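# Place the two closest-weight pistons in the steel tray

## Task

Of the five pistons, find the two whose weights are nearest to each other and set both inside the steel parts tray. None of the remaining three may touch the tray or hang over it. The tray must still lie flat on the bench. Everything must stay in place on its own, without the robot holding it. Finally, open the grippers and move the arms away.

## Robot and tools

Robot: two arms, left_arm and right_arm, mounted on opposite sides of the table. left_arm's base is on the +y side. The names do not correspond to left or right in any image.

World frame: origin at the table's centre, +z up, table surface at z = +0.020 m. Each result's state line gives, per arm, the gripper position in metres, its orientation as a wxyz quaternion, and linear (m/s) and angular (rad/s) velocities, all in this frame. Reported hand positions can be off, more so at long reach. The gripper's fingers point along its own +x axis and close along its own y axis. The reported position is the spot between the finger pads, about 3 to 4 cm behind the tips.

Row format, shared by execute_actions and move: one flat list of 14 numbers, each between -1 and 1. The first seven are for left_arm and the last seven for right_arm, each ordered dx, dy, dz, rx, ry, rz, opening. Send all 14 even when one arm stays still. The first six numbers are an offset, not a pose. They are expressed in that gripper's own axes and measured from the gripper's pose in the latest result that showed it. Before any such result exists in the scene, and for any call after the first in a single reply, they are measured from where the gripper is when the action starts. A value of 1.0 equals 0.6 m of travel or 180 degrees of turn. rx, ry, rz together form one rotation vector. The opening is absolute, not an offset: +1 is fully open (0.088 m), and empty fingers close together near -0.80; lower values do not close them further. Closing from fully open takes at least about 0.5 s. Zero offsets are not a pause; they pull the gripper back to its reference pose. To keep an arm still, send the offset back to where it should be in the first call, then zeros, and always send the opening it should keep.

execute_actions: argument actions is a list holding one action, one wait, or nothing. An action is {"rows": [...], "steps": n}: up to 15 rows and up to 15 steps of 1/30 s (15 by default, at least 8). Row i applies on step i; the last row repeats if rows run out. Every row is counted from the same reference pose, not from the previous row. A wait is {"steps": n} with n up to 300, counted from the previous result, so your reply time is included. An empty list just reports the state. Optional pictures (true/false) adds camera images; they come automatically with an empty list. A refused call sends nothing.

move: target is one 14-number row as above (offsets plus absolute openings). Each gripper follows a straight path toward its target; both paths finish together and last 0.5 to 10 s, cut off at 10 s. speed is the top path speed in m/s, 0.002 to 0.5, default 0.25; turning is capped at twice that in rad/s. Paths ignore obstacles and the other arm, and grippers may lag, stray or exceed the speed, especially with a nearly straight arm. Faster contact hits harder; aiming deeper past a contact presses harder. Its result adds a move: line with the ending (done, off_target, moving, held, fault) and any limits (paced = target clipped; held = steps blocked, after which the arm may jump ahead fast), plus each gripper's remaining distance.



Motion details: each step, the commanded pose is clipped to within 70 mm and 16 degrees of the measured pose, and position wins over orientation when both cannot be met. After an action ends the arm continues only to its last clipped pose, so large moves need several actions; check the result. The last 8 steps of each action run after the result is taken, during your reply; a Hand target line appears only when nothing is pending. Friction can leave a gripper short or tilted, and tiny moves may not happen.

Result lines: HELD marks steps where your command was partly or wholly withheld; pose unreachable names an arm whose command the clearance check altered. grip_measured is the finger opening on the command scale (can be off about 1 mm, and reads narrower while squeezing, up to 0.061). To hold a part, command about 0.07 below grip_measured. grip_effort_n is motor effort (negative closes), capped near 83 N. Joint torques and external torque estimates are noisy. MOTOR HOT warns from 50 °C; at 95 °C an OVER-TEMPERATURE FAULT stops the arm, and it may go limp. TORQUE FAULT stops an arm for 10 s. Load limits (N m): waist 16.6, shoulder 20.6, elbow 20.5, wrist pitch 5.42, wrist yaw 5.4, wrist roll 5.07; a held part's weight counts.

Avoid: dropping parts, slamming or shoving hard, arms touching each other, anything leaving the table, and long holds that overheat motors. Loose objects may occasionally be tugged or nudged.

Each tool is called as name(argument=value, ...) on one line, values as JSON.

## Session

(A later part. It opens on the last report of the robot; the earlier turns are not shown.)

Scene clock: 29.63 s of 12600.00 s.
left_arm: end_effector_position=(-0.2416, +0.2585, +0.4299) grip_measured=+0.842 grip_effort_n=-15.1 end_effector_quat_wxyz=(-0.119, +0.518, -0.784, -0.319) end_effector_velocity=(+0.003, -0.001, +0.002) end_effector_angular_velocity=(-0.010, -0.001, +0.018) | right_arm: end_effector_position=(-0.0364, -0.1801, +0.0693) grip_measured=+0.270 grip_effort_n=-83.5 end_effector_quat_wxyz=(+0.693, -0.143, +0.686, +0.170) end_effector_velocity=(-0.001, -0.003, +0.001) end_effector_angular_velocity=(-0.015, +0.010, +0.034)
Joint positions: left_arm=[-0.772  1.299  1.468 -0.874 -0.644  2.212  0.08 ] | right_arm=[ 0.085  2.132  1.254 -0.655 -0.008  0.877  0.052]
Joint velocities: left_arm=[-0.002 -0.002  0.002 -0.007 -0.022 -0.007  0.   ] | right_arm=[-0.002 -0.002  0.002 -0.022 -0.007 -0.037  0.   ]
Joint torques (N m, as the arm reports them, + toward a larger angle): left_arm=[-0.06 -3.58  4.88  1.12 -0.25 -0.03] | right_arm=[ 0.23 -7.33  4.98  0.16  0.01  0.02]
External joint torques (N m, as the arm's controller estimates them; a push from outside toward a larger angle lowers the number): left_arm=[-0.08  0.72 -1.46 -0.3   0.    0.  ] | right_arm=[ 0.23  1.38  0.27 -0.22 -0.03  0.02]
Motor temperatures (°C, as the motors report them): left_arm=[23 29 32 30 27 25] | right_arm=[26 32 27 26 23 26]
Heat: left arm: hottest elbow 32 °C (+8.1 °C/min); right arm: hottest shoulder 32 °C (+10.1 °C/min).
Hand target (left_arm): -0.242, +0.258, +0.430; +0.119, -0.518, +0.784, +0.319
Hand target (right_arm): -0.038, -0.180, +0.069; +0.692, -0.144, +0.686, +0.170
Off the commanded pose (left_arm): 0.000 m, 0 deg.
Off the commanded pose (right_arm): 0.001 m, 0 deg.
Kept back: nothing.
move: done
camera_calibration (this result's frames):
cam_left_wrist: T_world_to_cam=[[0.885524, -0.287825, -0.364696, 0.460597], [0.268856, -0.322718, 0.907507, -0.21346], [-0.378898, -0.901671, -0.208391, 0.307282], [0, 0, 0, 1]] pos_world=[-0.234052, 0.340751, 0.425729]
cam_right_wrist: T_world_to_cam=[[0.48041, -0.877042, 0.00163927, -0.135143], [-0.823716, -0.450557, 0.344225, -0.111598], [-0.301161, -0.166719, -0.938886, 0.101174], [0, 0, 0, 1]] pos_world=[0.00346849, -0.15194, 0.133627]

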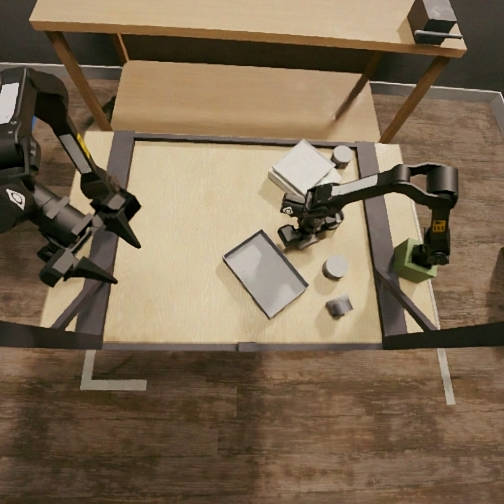

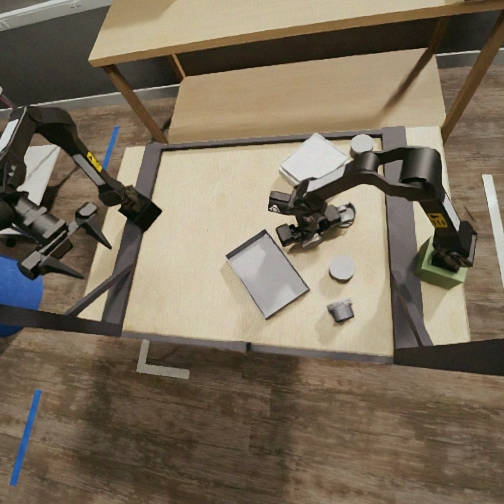

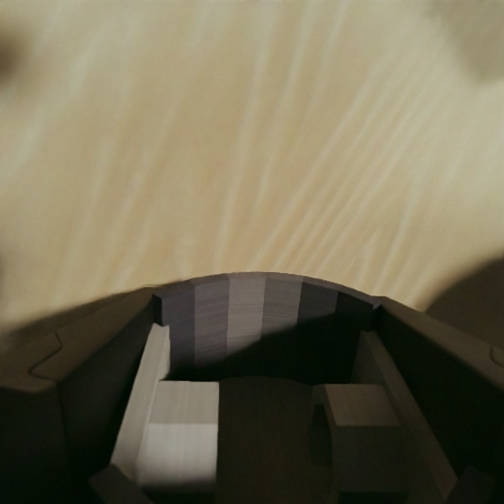

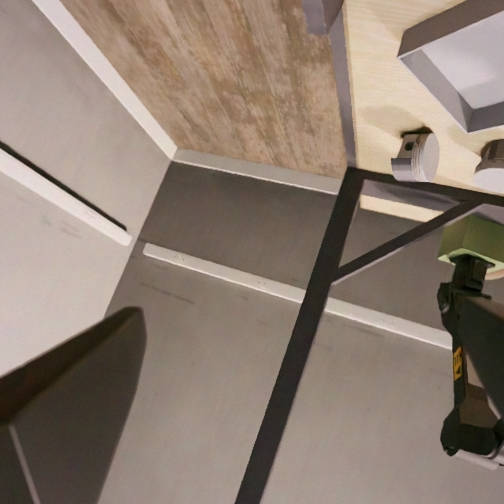

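move(target=[0,0,0,0,0,0,0.84,0,0,0,0,0,0,0.7])

move(target=[0,0,0,0,0,0,0.84,0.012,0,-0.022,0,0,0,0.7], speed=0.08)

move(target=[0,0,0,0,0,0,0.84,0,0,0,0,0,0,0])

move(target=[0,0,0,0,0,0,0.84,-0.19,0,0,0,0,0,0])

Scene clock: 30.63 s of 12600.00 s.
left_arm: end_effector_position=(-0.2416, +0.2585, +0.4299) grip_measured=+0.842 grip_effort_n=-15.1 end_effector_quat_wxyz=(-0.119, +0.518, -0.784, -0.319) end_effector_velocity=(+0.002, +0.000, +0.004) end_effector_angular_velocity=(-0.014, +0.014, +0.013) | right_arm: end_effector_position=(-0.0365, -0.1801, +0.0693) grip_measured=+0.696 grip_effort_n=14.7 end_effector_quat_wxyz=(+0.693, -0.143, +0.686, +0.170) end_effector_velocity=(+0.001, +0.003, +0.001) end_effector_angular_velocity=(+0.014, +0.004, +0.005)
Joint positions: left_arm=[-0.772  1.299  1.468 -0.874 -0.644  2.212  0.08 ] | right_arm=[ 0.085  2.132  1.254 -0.655 -0.009  0.877  0.073]
Joint velocities: left_arm=[-0.007 -0.007 -0.002  0.007 -0.022 -0.007 -0.   ] | right_arm=[-0.002 -0.002  0.002  0.007 -0.007 -0.007  0.   ]
Joint torques (N m, as the arm reports them, + toward a larger angle): left_arm=[-0.06 -3.59  4.89  1.12 -0.27 -0.05] | right_arm=[ 0.01 -7.25  5.11  0.25  0.05  0.03]
External joint torques (N m, as the arm's controller estimates them; a push from outside toward a larger angle lowers the number): left_arm=[-0.02  0.78 -1.45 -0.3  -0.03 -0.01] | right_arm=[-0.03  1.5   0.32 -0.16  0.02  0.03]
Motor temperatures (°C, as the motors report them): left_arm=[23 29 32 30 27 25] | right_arm=[26 32 27 26 23 26]
Heat: left arm: hottest elbow 32 °C (+7.8 °C/min); right arm: hottest shoulder 32 °C (+9.8 °C/min).
Hand target (left_arm): -0.242, +0.258, +0.430; +0.119, -0.518, +0.784, +0.319
Hand target (right_arm): -0.036, -0.180, +0.069; +0.693, -0.143, +0.686, +0.170
Off the commanded pose (left_arm): 0.000 m, 0 deg.
Off the commanded pose (right_arm): 0.000 m, 0 deg.
Kept back: nothing.
move: done
camera_calibration (this result's frames):
cam_left_wrist: T_world_to_cam=[[0.885524, -0.287825, -0.364696, 0.460597], [0.268856, -0.322718, 0.907507, -0.21346], [-0.378898, -0.901671, -0.208391, 0.307282], [0, 0, 0, 1]] pos_world=[-0.234052, 0.340751, 0.425729]
cam_right_wrist: T_world_to_cam=[[0.480424, -0.877035, 0.00137954, -0.135084], [-0.823582, -0.450601, 0.344487, -0.111659], [-0.301506, -0.166636, -0.93879, 0.101155], [0, 0, 0, 1]] pos_world=[0.00343619, -0.151931, 0.133615]

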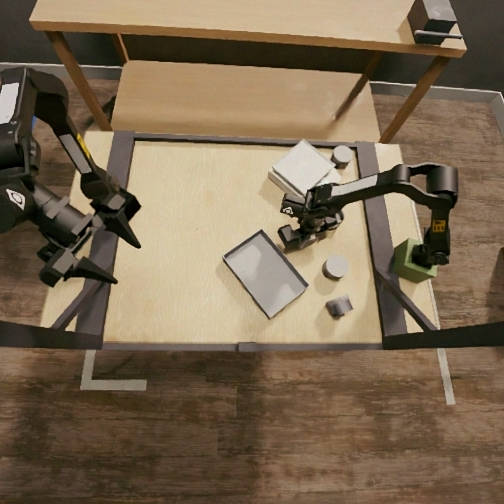

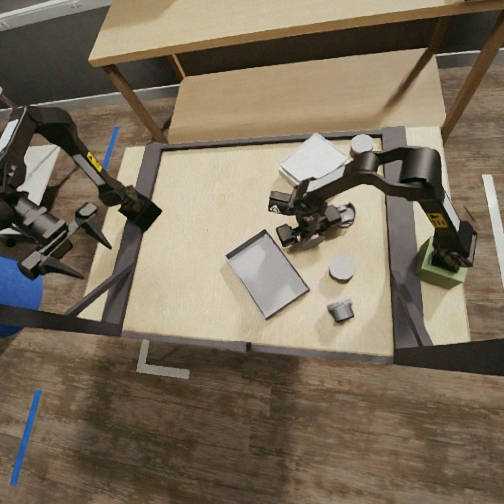

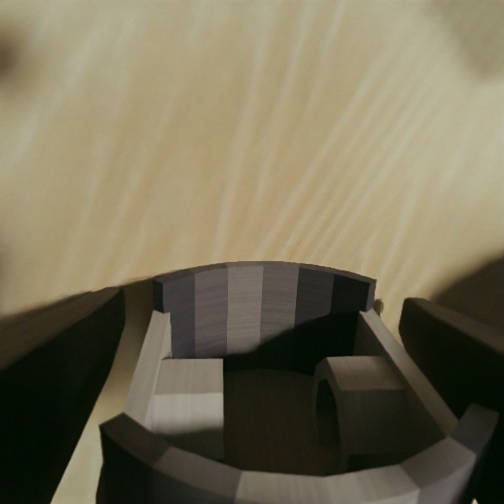

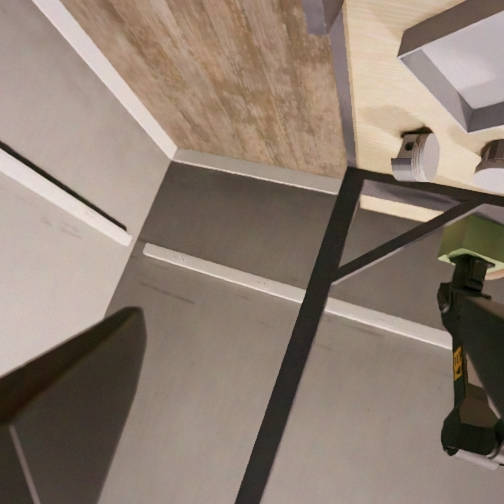

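Scene clock: 31.33 s of 12600.00 s.
left_arm: end_effector_position=(-0.2416, +0.2585, +0.4299) grip_measured=+0.842 grip_effort_n=-15.1 end_effector_quat_wxyz=(-0.119, +0.518, -0.784, -0.319) end_effector_velocity=(-0.001, +0.001, -0.001) end_effector_angular_velocity=(+0.016, +0.010, +0.003) | right_arm: end_effector_position=(-0.0454, -0.1836, +0.0623) grip_measured=+0.697 grip_effort_n=14.7 end_effector_quat_wxyz=(+0.694, -0.143, +0.685, +0.170) end_effector_velocity=(-0.001, -0.005, -0.000) end_effector_angular_velocity=(-0.014, -0.005, +0.024)
Joint positions: left_arm=[-0.772  1.299  1.468 -0.874 -0.644  2.212  0.08 ] | right_arm=[ 0.108  2.131  1.217 -0.617 -0.005  0.899  0.073]
Joint velocities: left_arm=[-0.002  0.002  0.002 -0.007  0.007 -0.022 -0.   ] | right_arm=[ 0.002 -0.007 -0.012 -0.007  0.007 -0.022 -0.   ]
Joint torques (N m, as the arm reports them, + toward a larger angle): left_arm=[-0.08 -3.61  4.88  1.12 -0.27 -0.04] | right_arm=[ 0.4  -7.75  3.46  0.48 -0.06  0.19]
External joint torques (N m, as the arm's controller estimates them; a push from outside toward a larger angle lowers the number): left_arm=[-0.07  0.62 -1.4  -0.29 -0.03 -0.01] | right_arm=[ 0.35  0.83 -1.15  0.09 -0.1   0.19]
Motor temperatures (°C, as the motors report them): left_arm=[23 29 32 30 27 25] | right_arm=[26 32 27 26 23 26]
Heat: left arm: hottest elbow 32 °C (+7.7 °C/min); right arm: hottest shoulder 32 °C (+9.6 °C/min).
Hand target (left_arm): -0.242, +0.258, +0.430; +0.119, -0.518, +0.784, +0.319
Hand target (right_arm): -0.048, -0.186, +0.062; +0.693, -0.143, +0.686, +0.170
Off the commanded pose (left_arm): 0.000 m, 0 deg.
Off the commanded pose (right_arm): 0.004 m, 0 deg.
Kept back: nothing.
move: done
camera_calibration (this result's frames):
cam_left_wrist: T_world_to_cam=[[0.885524, -0.287825, -0.364696, 0.460597], [0.268856, -0.322718, 0.907507, -0.21346], [-0.378898, -0.901671, -0.208391, 0.307282], [0, 0, 0, 1]] pos_world=[-0.234052, 0.340751, 0.425729]
cam_right_wrist: T_world_to_cam=[[0.480622, -0.876924, 0.00258398, -0.133899], [-0.824688, -0.450987, 0.341321, -0.118044], [-0.298148, -0.166177, -0.939943, 0.0916363], [0, 0, 0, 1]] pos_world=[-0.00567366, -0.155428, 0.12677]

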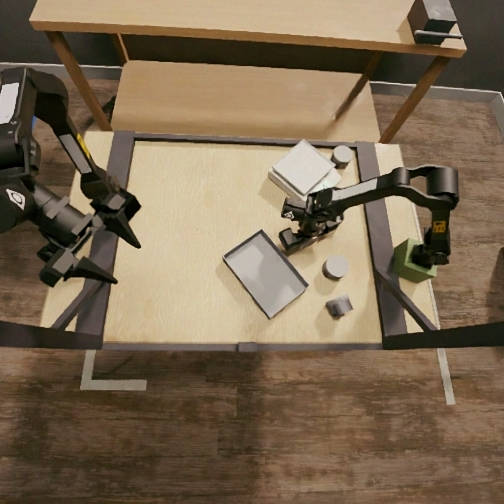

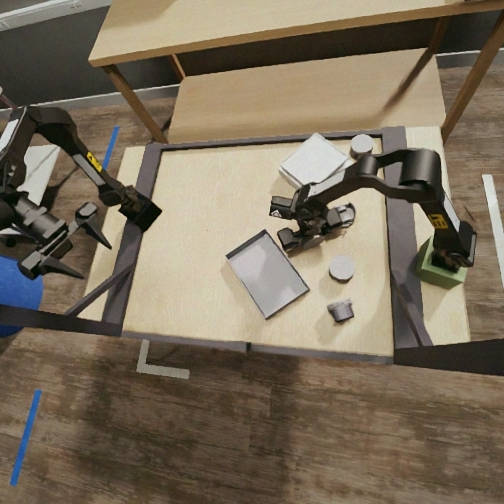

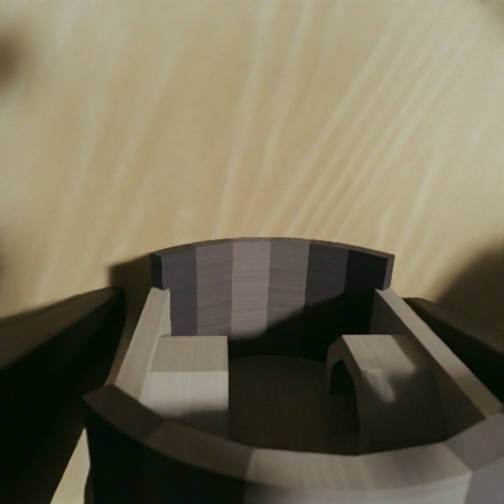

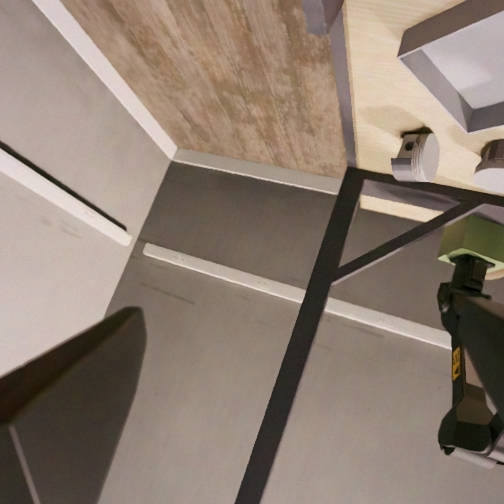

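Scene clock: 31.83 s of 12600.00 s.
left_arm: end_effector_position=(-0.2416, +0.2585, +0.4299) grip_measured=+0.842 grip_effort_n=-14.7 end_effector_quat_wxyz=(-0.119, +0.518, -0.784, -0.319) end_effector_velocity=(+0.000, +0.002, -0.002) end_effector_angular_velocity=(+0.016, +0.010, +0.003) | right_arm: end_effector_position=(-0.0446, -0.1843, +0.0622) grip_measured=+0.517 grip_effort_n=-83.5 end_effector_quat_wxyz=(+0.695, -0.144, +0.684, +0.168) end_effector_velocity=(-0.001, -0.005, +0.000) end_effector_angular_velocity=(-0.020, +0.012, +0.005)
Joint positions: left_arm=[-0.772  1.299  1.468 -0.874 -0.644  2.212  0.08 ] | right_arm=[ 0.107  2.131  1.217 -0.619 -0.     0.899  0.064]
Joint velocities: left_arm=[-0.002 -0.002 -0.002 -0.007  0.007 -0.022 -0.   ] | right_arm=[-0.002 -0.002 -0.002 -0.022 -0.007 -0.007 -0.   ]
Joint torques (N m, as the arm reports them, + toward a larger angle): left_arm=[-0.07 -3.53  4.91  1.12 -0.27 -0.04] | right_arm=[ 0.08 -7.19  4.98  0.39 -0.11  0.01]
External joint torques (N m, as the arm's controller estimates them; a push from outside toward a larger angle lowers the number): left_arm=[-0.06  0.71 -1.36 -0.29 -0.03 -0.01] | right_arm=[ 0.07  1.37  0.39  0.02 -0.14  0.01]
Motor temperatures (°C, as the motors report them): left_arm=[23 29 32 30 27 25] | right_arm=[26 32 27 26 23 26]
Heat: left arm: hottest elbow 32 °C (+7.5 °C/min); right arm: hottest shoulder 32 °C (+9.4 °C/min).
Hand target (left_arm): -0.242, +0.258, +0.430; +0.119, -0.518, +0.784, +0.319
Hand target (right_arm): -0.045, -0.184, +0.062; +0.694, -0.143, +0.685, +0.170
Off the commanded pose (left_arm): 0.000 m, 0 deg.
Off the commanded pose (right_arm): 0.001 m, 0 deg.
Kept back: nothing.
move: done
camera_calibration (this result's frames):
cam_left_wrist: T_world_to_cam=[[0.885524, -0.287825, -0.364696, 0.460597], [0.268856, -0.322718, 0.907507, -0.21346], [-0.378898, -0.901671, -0.208391, 0.307282], [0, 0, 0, 1]] pos_world=[-0.234052, 0.340751, 0.425729]
cam_right_wrist: T_world_to_cam=[[0.479791, -0.877354, 0.00708073, -0.135317], [-0.826323, -0.449141, 0.339798, -0.117358], [-0.294943, -0.168883, -0.940472, 0.0913258], [0, 0, 0, 1]] pos_world=[-0.00511571, -0.156008, 0.126726]

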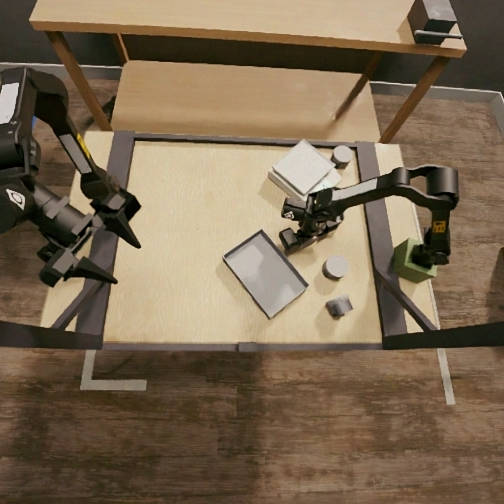

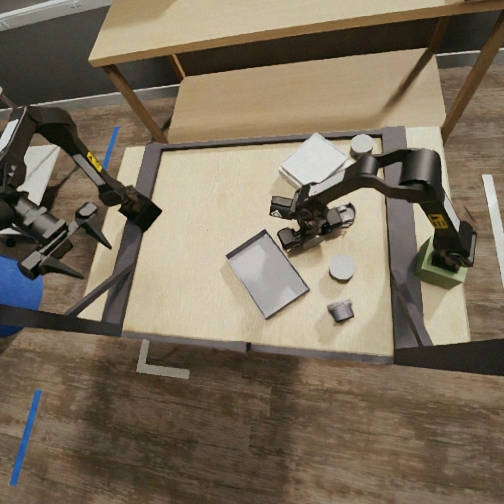

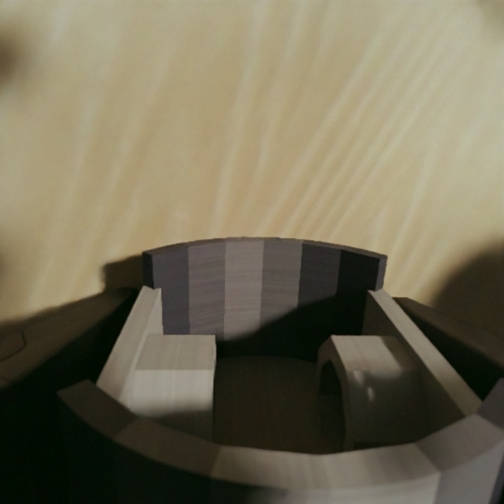

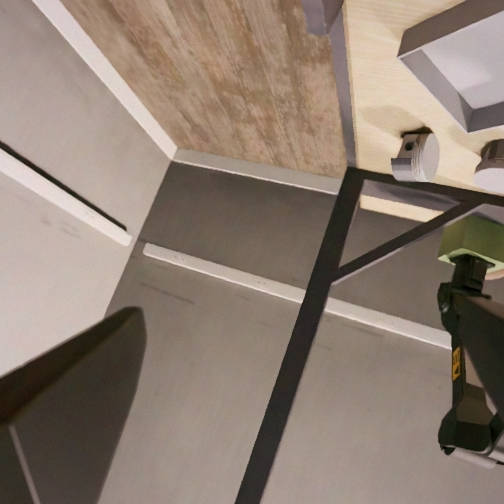

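Scene clock: 32.83 s of 12600.00 s.
left_arm: end_effector_position=(-0.2416, +0.2585, +0.4299) grip_measured=+0.842 grip_effort_n=-15.1 end_effector_quat_wxyz=(-0.119, +0.518, -0.784, -0.319) end_effector_velocity=(+0.001, +0.000, -0.002) end_effector_angular_velocity=(+0.002, -0.008, +0.007) | right_arm: end_effector_position=(-0.0466, -0.1928, +0.1679) grip_measured=+0.517 grip_effort_n=-83.5 end_effector_quat_wxyz=(+0.692, -0.151, +0.687, +0.161) end_effector_velocity=(+0.001, -0.005, +0.004) end_effector_angular_velocity=(-0.023, -0.002, +0.005)
Joint positions: left_arm=[-0.772  1.299  1.468 -0.874 -0.644  2.212  0.08 ] | right_arm=[ 0.107  1.929  1.387 -1.013 -0.     0.899  0.064]
Joint velocities: left_arm=[-0.002  0.002 -0.002 -0.007 -0.007 -0.007 -0.   ] | right_arm=[-0.002 -0.002  0.012 -0.037  0.007 -0.007 -0.   ]
Joint torques (N m, as the arm reports them, + toward a larger angle): left_arm=[-0.05 -3.58  4.9   1.13 -0.26 -0.04] | right_arm=[ 0.11 -7.99  7.78  0.01  0.06  0.06]
External joint torques (N m, as the arm's controller estimates them; a push from outside toward a larger angle lowers the number): left_arm=[-0.06  0.55 -1.28 -0.26 -0.02 -0.01] | right_arm=[ 0.13  0.05  2.38 -0.31  0.01  0.06]
Motor temperatures (°C, as the motors report them): left_arm=[23 29 32 30 27 25] | right_arm=[26 33 27 26 23 26]
Heat: left arm: hottest elbow 32 °C (+7.3 °C/min); right arm: hottest shoulder 33 °C (+11.0 °C/min).
Hand target (left_arm): -0.242, +0.258, +0.430; +0.119, -0.518, +0.784, +0.319
Hand target (right_arm): -0.046, -0.189, +0.176; +0.695, -0.144, +0.684, +0.168
Off the commanded pose (left_arm): 0.000 m, 0 deg.
Off the commanded pose (right_arm): 0.009 m, 1 deg.
Kept back: nothing.
move: off_target (right_arm)
camera_calibration (this result's frames):
cam_left_wrist: T_world_to_cam=[[0.885524, -0.287825, -0.364696, 0.460597], [0.268856, -0.322718, 0.907507, -0.21346], [-0.378898, -0.901671, -0.208391, 0.307282], [0, 0, 0, 1]] pos_world=[-0.234052, 0.340751, 0.425729]
cam_right_wrist: T_world_to_cam=[[0.479867, -0.877023, 0.0236117, -0.145308], [-0.824601, -0.441667, 0.353502, -0.159507], [-0.299601, -0.189104, -0.935136, 0.183716], [0, 0, 0, 1]] pos_world=[-0.00675977, -0.163146, 0.231617]

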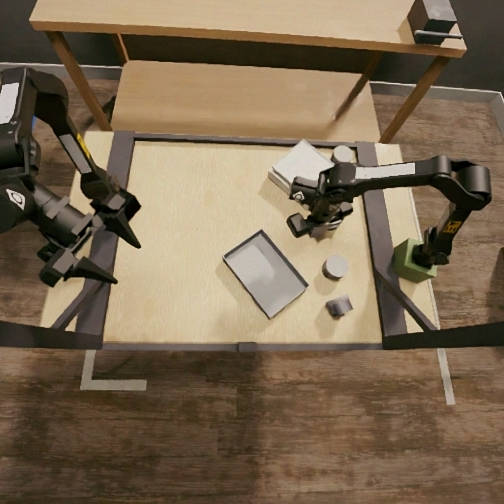

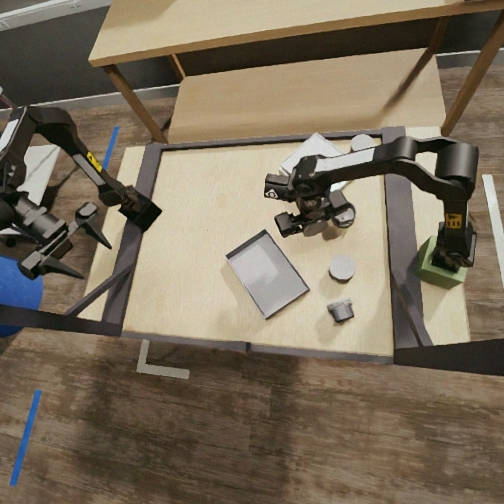

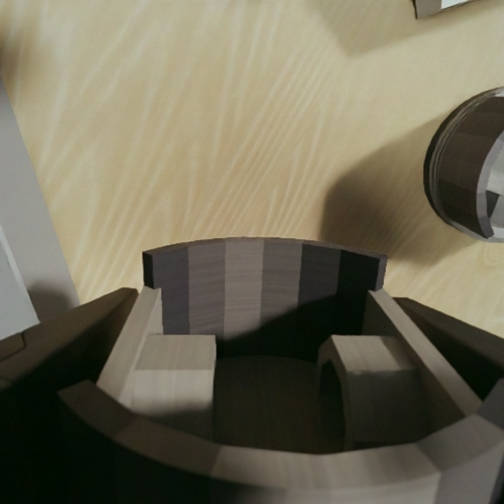

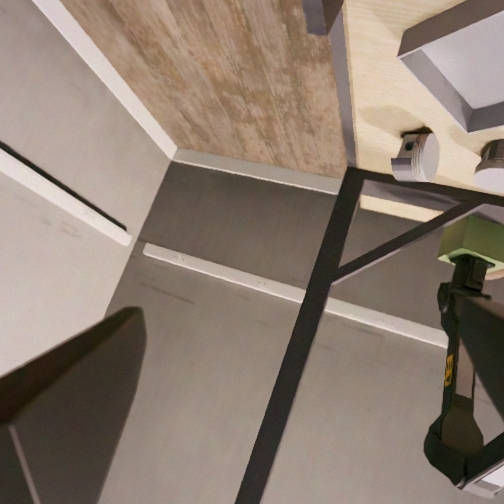

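move(target=[0,0,0,0,0,0,0.84,-0.01,-0.173,0.384,0,0,0,0], speed=0.2)

Scene clock: 34.97 s of 12600.00 s.
left_arm: end_effector_position=(-0.2416, +0.2585, +0.4299) grip_measured=+0.842 grip_effort_n=-14.7 end_effector_quat_wxyz=(-0.119, +0.518, -0.784, -0.319) end_effector_velocity=(+0.002, +0.002, -0.004) end_effector_angular_velocity=(+0.007, -0.025, -0.012) | right_arm: end_effector_position=(+0.2045, -0.1872, +0.1760) grip_measured=+0.517 grip_effort_n=-83.5 end_effector_quat_wxyz=(+0.692, -0.148, +0.688, +0.160) end_effector_velocity=(-0.001, -0.001, +0.003) end_effector_angular_velocity=(-0.011, +0.021, -0.010)
Joint positions: left_arm=[-0.772  1.299  1.468 -0.874 -0.644  2.212  0.08 ] | right_arm=[-0.423  2.49   2.329 -1.396 -0.011  0.376  0.064]
Joint velocities: left_arm=[-0.002 -0.002 -0.002 -0.022  0.007  0.007 -0.   ] | right_arm=[-0.002  0.022  0.051 -0.051 -0.007  0.007  0.   ]
Joint torques (N m, as the arm reports them, + toward a larger angle): left_arm=[-0.07 -3.56  4.88  1.12 -0.26 -0.04] | right_arm=[ 0.18 -9.23  8.19 -0.02 -0.08 -0.16]
External joint torques (N m, as the arm's controller estimates them; a push from outside toward a larger angle lowers the number): left_arm=[-0.03  0.65 -1.34 -0.27 -0.03 -0.01] | right_arm=[ 0.27  2.32  2.58 -0.34 -0.09 -0.16]
Motor temperatures (°C, as the motors report them): left_arm=[23 29 32 30 27 25] | right_arm=[26 33 27 26 23 26]
Heat: left arm: hottest elbow 32 °C (+6.9 °C/min); right arm: hottest shoulder 33 °C (+10.3 °C/min).
Hand target (left_arm): -0.242, +0.258, +0.430; +0.119, -0.518, +0.784, +0.319
Hand target (right_arm): +0.205, -0.185, +0.177; +0.692, -0.149, +0.687, +0.163
Off the commanded pose (left_arm): 0.000 m, 0 deg.
Off the commanded pose (right_arm): 0.002 m, 0 deg.
joint sent to its limit (right arm) — the command would take joint 3 (elbow) past its upper limit, so that joint was sent only as far as its limit.
Kept back: nothing.
move: done
camera_calibration (this result's frames):
cam_left_wrist: T_world_to_cam=[[0.885524, -0.287825, -0.364696, 0.460597], [0.268856, -0.322718, 0.907507, -0.21346], [-0.378898, -0.901671, -0.208391, 0.307282], [0, 0, 0, 1]] pos_world=[-0.234052, 0.340751, 0.425729]
cam_right_wrist: T_world_to_cam=[[0.474289, -0.880122, 0.0208607, -0.259996], [-0.82679, -0.437158, 0.353994, 0.0484096], [-0.302438, -0.185143, -0.935015, 0.268806], [0, 0, 0, 1]] pos_world=[0.244635, -0.157898, 0.239625]

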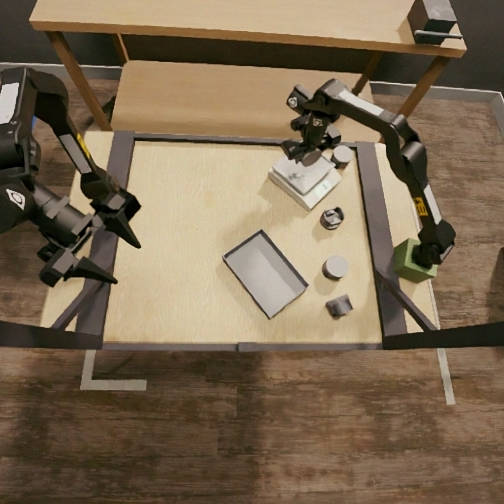

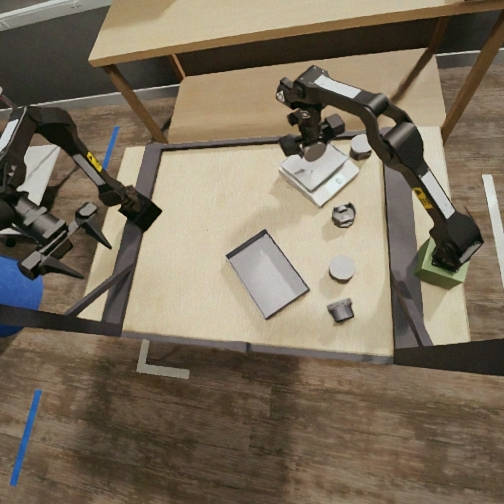

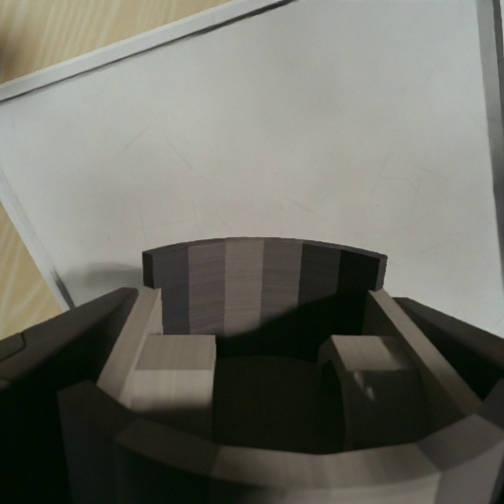

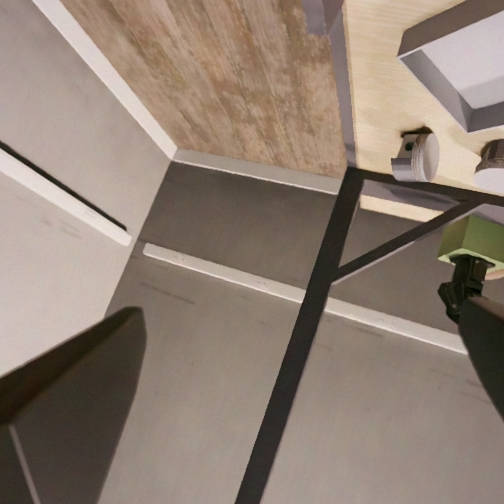

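move(target=[0,0,0,0,0,0,0.84,0.08,0,0,0,0,0,0], speed=0.06)

zoom_image(camera="cam_head_right", region=[270,130,370,210])

Scene clock: 36.37 s of 12600.00 s.
left_arm: end_effector_position=(-0.2416, +0.2585, +0.4299) grip_measured=+0.842 grip_effort_n=-15.1 end_effector_quat_wxyz=(-0.119, +0.518, -0.784, -0.319) end_effector_velocity=(+0.003, -0.001, +0.000) end_effector_angular_velocity=(-0.009, -0.005, +0.018) | right_arm: end_effector_position=(+0.2059, -0.1855, +0.1326) grip_measured=+0.517 grip_effort_n=-83.5 end_effector_quat_wxyz=(+0.695, -0.147, +0.686, +0.162) end_effector_velocity=(-0.000, -0.001, +0.000) end_effector_angular_velocity=(+0.007, +0.003, +0.020)
Joint positions: left_arm=[-0.772  1.299  1.468 -0.874 -0.644  2.212  0.08 ] | right_arm=[-0.422  2.493  2.162 -1.218 -0.011  0.375  0.064]
Joint velocities: left_arm=[-0.002 -0.002 -0.002 -0.007 -0.022 -0.007 -0.   ] | right_arm=[-0.002 -0.007 -0.012  0.007 -0.007 -0.022 -0.   ]
Joint torques (N m, as the arm reports them, + toward a larger angle): left_arm=[-0.07 -3.57  4.88  1.11 -0.27 -0.03] | right_arm=[ 0.06 -9.4   5.38  0.44  0.01  0.07]
External joint torques (N m, as the arm's controller estimates them; a push from outside toward a larger angle lowers the number): left_arm=[-0.09  0.7  -1.41 -0.3  -0.02  0.  ] | right_arm=[ 0.07  2.33 -0.35  0.05  0.01  0.07]
Motor temperatures (°C, as the motors report them): left_arm=[23 29 32 30 27 25] | right_arm=[26 33 27 26 23 26]
Heat: left arm: hottest elbow 32 °C (+6.6 °C/min); right arm: hottest shoulder 33 °C (+9.9 °C/min).
Hand target (left_arm): -0.242, +0.258, +0.430; +0.119, -0.518, +0.784, +0.319
Hand target (right_arm): +0.205, -0.186, +0.128; +0.692, -0.148, +0.688, +0.160
Off the commanded pose (left_arm): 0.000 m, 0 deg.
Off the commanded pose (right_arm): 0.005 m, 1 deg.
Kept back: nothing.
move: done
camera_calibration (this result's frames):
cam_left_wrist: T_world_to_cam=[[0.885524, -0.287825, -0.364696, 0.460597], [0.268856, -0.322718, 0.907507, -0.21346], [-0.378898, -0.901671, -0.208391, 0.307282], [0, 0, 0, 1]] pos_world=[-0.234052, 0.340751, 0.425729]
cam_right_wrist: T_world_to_cam=[[0.475178, -0.879703, 0.0181121, -0.257972], [-0.828401, -0.440339, 0.3462, 0.0664049], [-0.296577, -0.179511, -0.937986, 0.229209], [0, 0, 0, 1]] pos_world=[0.245571, -0.156553, 0.196678]

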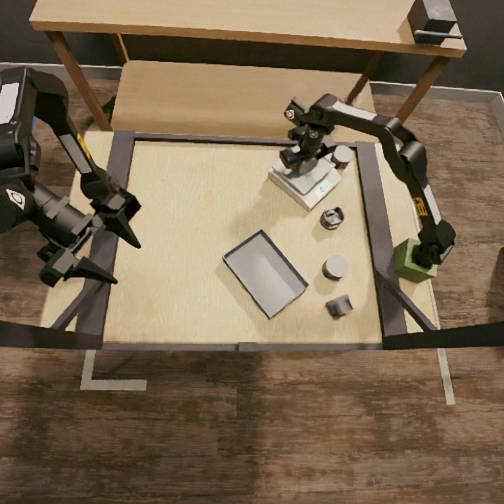

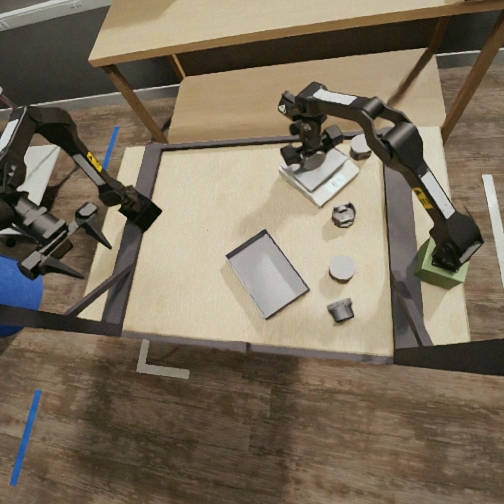

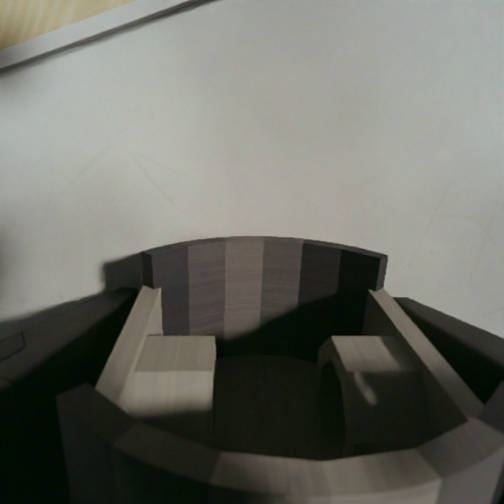

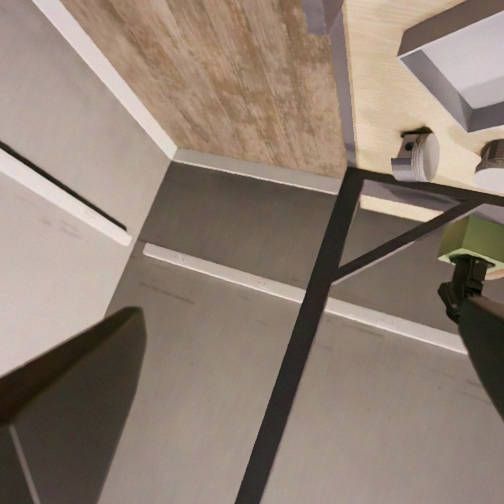

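Region (270, 130, 370, 210) of cam_head_right's 504x504 image, scaled by 5.040, with more detail than that image has; it fills the top 403 rows of this view, and the rest is white.

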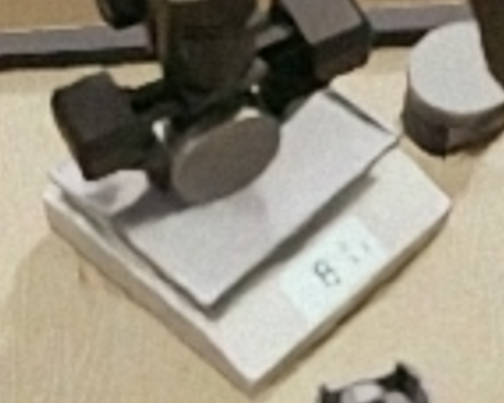

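Just touching. Release.

move(target=[0,0,0,0,0,0,0.84,-0.004,0,0,0,0,0,1])

wait(seconds=0.6)

zoom_image(camera="cam_head_right", region=[290,150,370,210])

Scene clock: 37.30 s of 12600.00 s.
left_arm: end_effector_position=(-0.2416, +0.2585, +0.4299) grip_measured=+0.842 grip_effort_n=-15.1 end_effector_quat_wxyz=(-0.119, +0.518, -0.784, -0.319) end_effector_velocity=(+0.002, +0.000, -0.003) end_effector_angular_velocity=(+0.008, +0.003, +0.015) | right_arm: end_effector_position=(+0.2050, -0.1864, +0.1324) grip_measured=+0.991 grip_effort_n=14.7 end_effector_quat_wxyz=(+0.693, -0.148, +0.687, +0.161) end_effector_velocity=(-0.002, -0.006, -0.002) end_effector_angular_velocity=(-0.015, +0.023, +0.015)
Joint positions: left_arm=[-0.772  1.299  1.468 -0.874 -0.644  2.212  0.08 ] | right_arm=[-0.422  2.493  2.161 -1.223 -0.011  0.375  0.088]
Joint velocities: left_arm=[-0.002 -0.002 -0.007 -0.007 -0.007 -0.022 -0.   ] | right_arm=[-0.007  0.002 -0.002 -0.022 -0.007 -0.022  0.001]
Joint torques (N m, as the arm reports them, + toward a larger angle): left_arm=[-0.07 -3.58  4.9   1.13 -0.27 -0.04] | right_arm=[  0.03 -10.16   7.21   0.03   0.01   0.02]
External joint torques (N m, as the arm's controller estimates them; a push from outside toward a larger angle lowers the number): left_arm=[-0.09  0.64 -1.33 -0.26 -0.02 -0.01] | right_arm=[ 0.03  1.37  1.64 -0.28  0.01  0.02]
Motor temperatures (°C, as the motors report them): left_arm=[23 29 32 30 27 25] | right_arm=[26 33 27 26 23 26]
Heat: left arm: hottest elbow 32 °C (+6.4 °C/min); right arm: hottest shoulder 33 °C (+9.7 °C/min).
Hand target (left_arm): -0.242, +0.258, +0.430; +0.119, -0.518, +0.784, +0.319
Hand target (right_arm): +0.206, -0.186, +0.135; +0.695, -0.147, +0.686, +0.162
Off the commanded pose (left_arm): 0.000 m, 0 deg.
Off the commanded pose (right_arm): 0.003 m, 0 deg.
Kept back: nothing.
move: done
camera_calibration (this result's frames):
cam_left_wrist: T_world_to_cam=[[0.885524, -0.287825, -0.364696, 0.460597], [0.268856, -0.322718, 0.907507, -0.21346], [-0.378898, -0.901671, -0.208391, 0.307282], [0, 0, 0, 1]] pos_world=[-0.234052, 0.340751, 0.425729]
cam_right_wrist: T_world_to_cam=[[0.475253, -0.879624, 0.0199097, -0.258605], [-0.827032, -0.438887, 0.351279, 0.0646729], [-0.300255, -0.183412, -0.936059, 0.228355], [0, 0, 0, 1]] pos_world=[0.244954, -0.157208, 0.196184]

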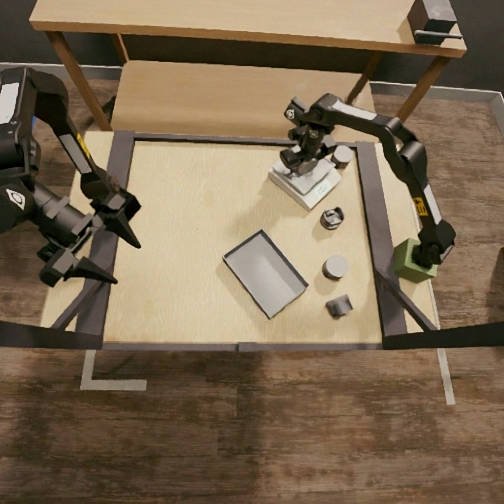

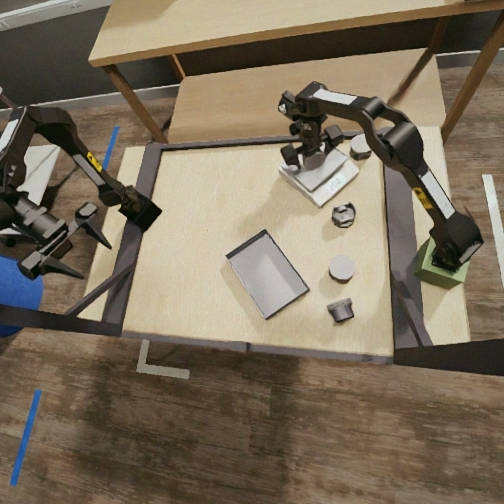

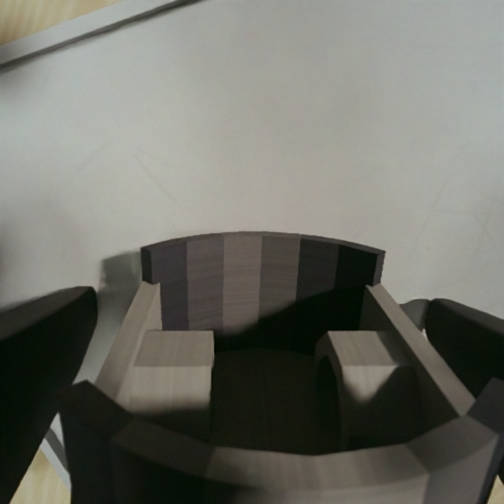

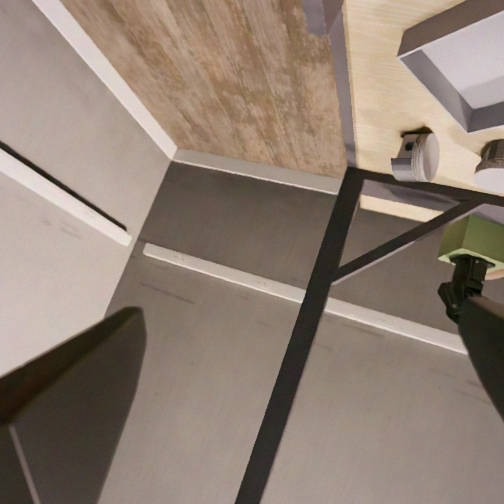

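Scene clock: 37.90 s of 12600.00 s.
left_arm: end_effector_position=(-0.2416, +0.2585, +0.4299) grip_measured=+0.842 grip_effort_n=-15.1 end_effector_quat_wxyz=(-0.119, +0.518, -0.784, -0.319) end_effector_velocity=(+0.006, -0.000, -0.001) end_effector_angular_velocity=(+0.000, -0.004, +0.026) | right_arm: end_effector_position=(+0.2049, -0.1865, +0.1324) grip_measured=+0.993 grip_effort_n=15.1 end_effector_quat_wxyz=(+0.693, -0.148, +0.687, +0.161) end_effector_velocity=(+0.000, -0.003, +0.000) end_effector_angular_velocity=(-0.000, +0.010, -0.015)
Joint positions: left_arm=[-0.772  1.299  1.468 -0.874 -0.644  2.212  0.08 ] | right_arm=[-0.422  2.493  2.161 -1.223 -0.011  0.375  0.088]
Joint velocities: left_arm=[-0.002 -0.007 -0.002 -0.022 -0.022 -0.022  0.   ] | right_arm=[-0.007 -0.002 -0.002 -0.007 -0.007  0.007 -0.   ]
Joint torques (N m, as the arm reports them, + toward a larger angle): left_arm=[-0.07 -3.58  4.91  1.13 -0.26 -0.04] | right_arm=[  0.01 -10.14   7.18   0.05   0.02   0.02]
External joint torques (N m, as the arm's controller estimates them; a push from outside toward a larger angle lowers the number): left_arm=[-0.07  0.77 -1.39 -0.27 -0.01 -0.01] | right_arm=[ 0.11  1.49  1.53 -0.29  0.01  0.02]
Motor temperatures (°C, as the motors report them): left_arm=[23 29 33 30 27 25] | right_arm=[26 33 27 26 23 26]
Heat: left arm: hottest elbow 33 °C (+7.9 °C/min); right arm: hottest shoulder 33 °C (+9.5 °C/min).
Hand target (left_arm): -0.242, +0.258, +0.430; +0.119, -0.518, +0.784, +0.319
Hand target (right_arm): +0.206, -0.186, +0.135; +0.695, -0.147, +0.686, +0.162
Off the commanded pose (left_arm): 0.000 m, 0 deg.
Off the commanded pose (right_arm): 0.003 m, 0 deg.
Kept back: nothing.
Steps of this call (steps 1 to 18: nothing new was sent). Readings (end_effector_position):
1: left_arm (-0.2416, +0.2585, +0.4299) | right_arm (+0.2050, -0.1864, +0.1324)
2: left_arm (-0.2416, +0.2585, +0.4299) | right_arm (+0.2049, -0.1865, +0.1324)
4: left_arm (-0.2416, +0.2585, +0.4299) | right_arm (+0.2049, -0.1865, +0.1324)
8: left_arm (-0.2416, +0.2585, +0.4299) | right_arm (+0.2049, -0.1865, +0.1324)
18: the state above
camera_calibration (this result's frames):
cam_left_wrist: T_world_to_cam=[[0.885524, -0.287825, -0.364696, 0.460597], [0.268856, -0.322718, 0.907507, -0.21346], [-0.378898, -0.901671, -0.208391, 0.307282], [0, 0, 0, 1]] pos_world=[-0.234052, 0.340751, 0.425729]
cam_right_wrist: T_world_to_cam=[[0.475258, -0.879618, 0.0200295, -0.258647], [-0.82694, -0.438789, 0.351617, 0.0645541], [-0.3005, -0.183672, -0.93593, 0.22831], [0, 0, 0, 1]] pos_world=[0.244913, -0.15725, 0.196164]

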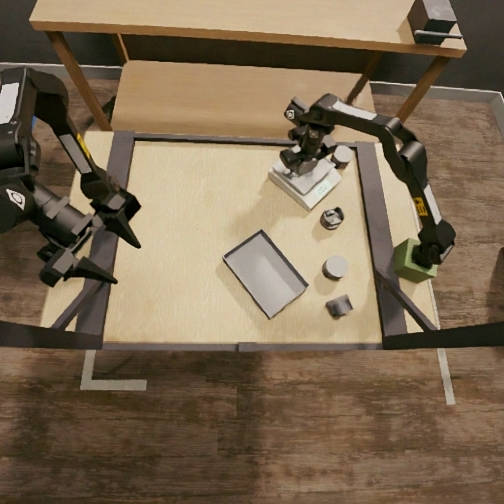

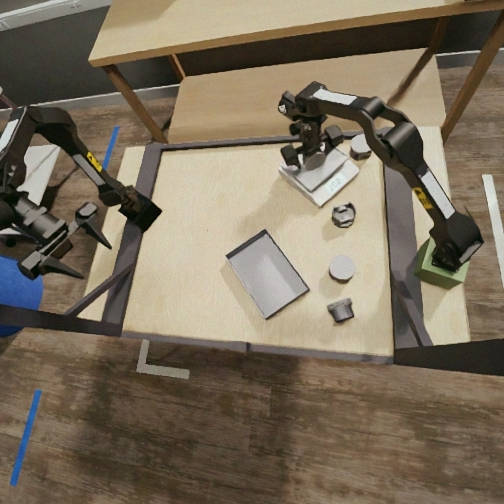

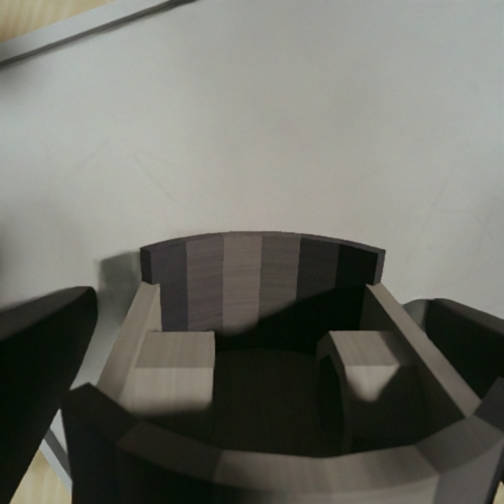

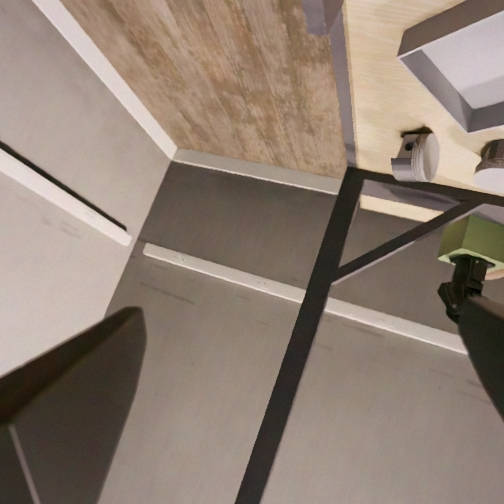

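Region (290, 150, 370, 210) of cam_head_right's 504x504 image, scaled by 6.300, with more detail than that image has; it fills the top 378 rows of this view, and the rest is white.

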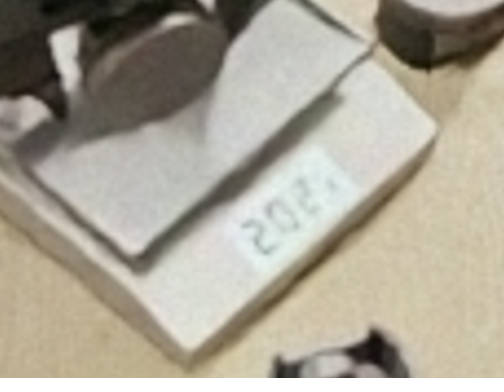

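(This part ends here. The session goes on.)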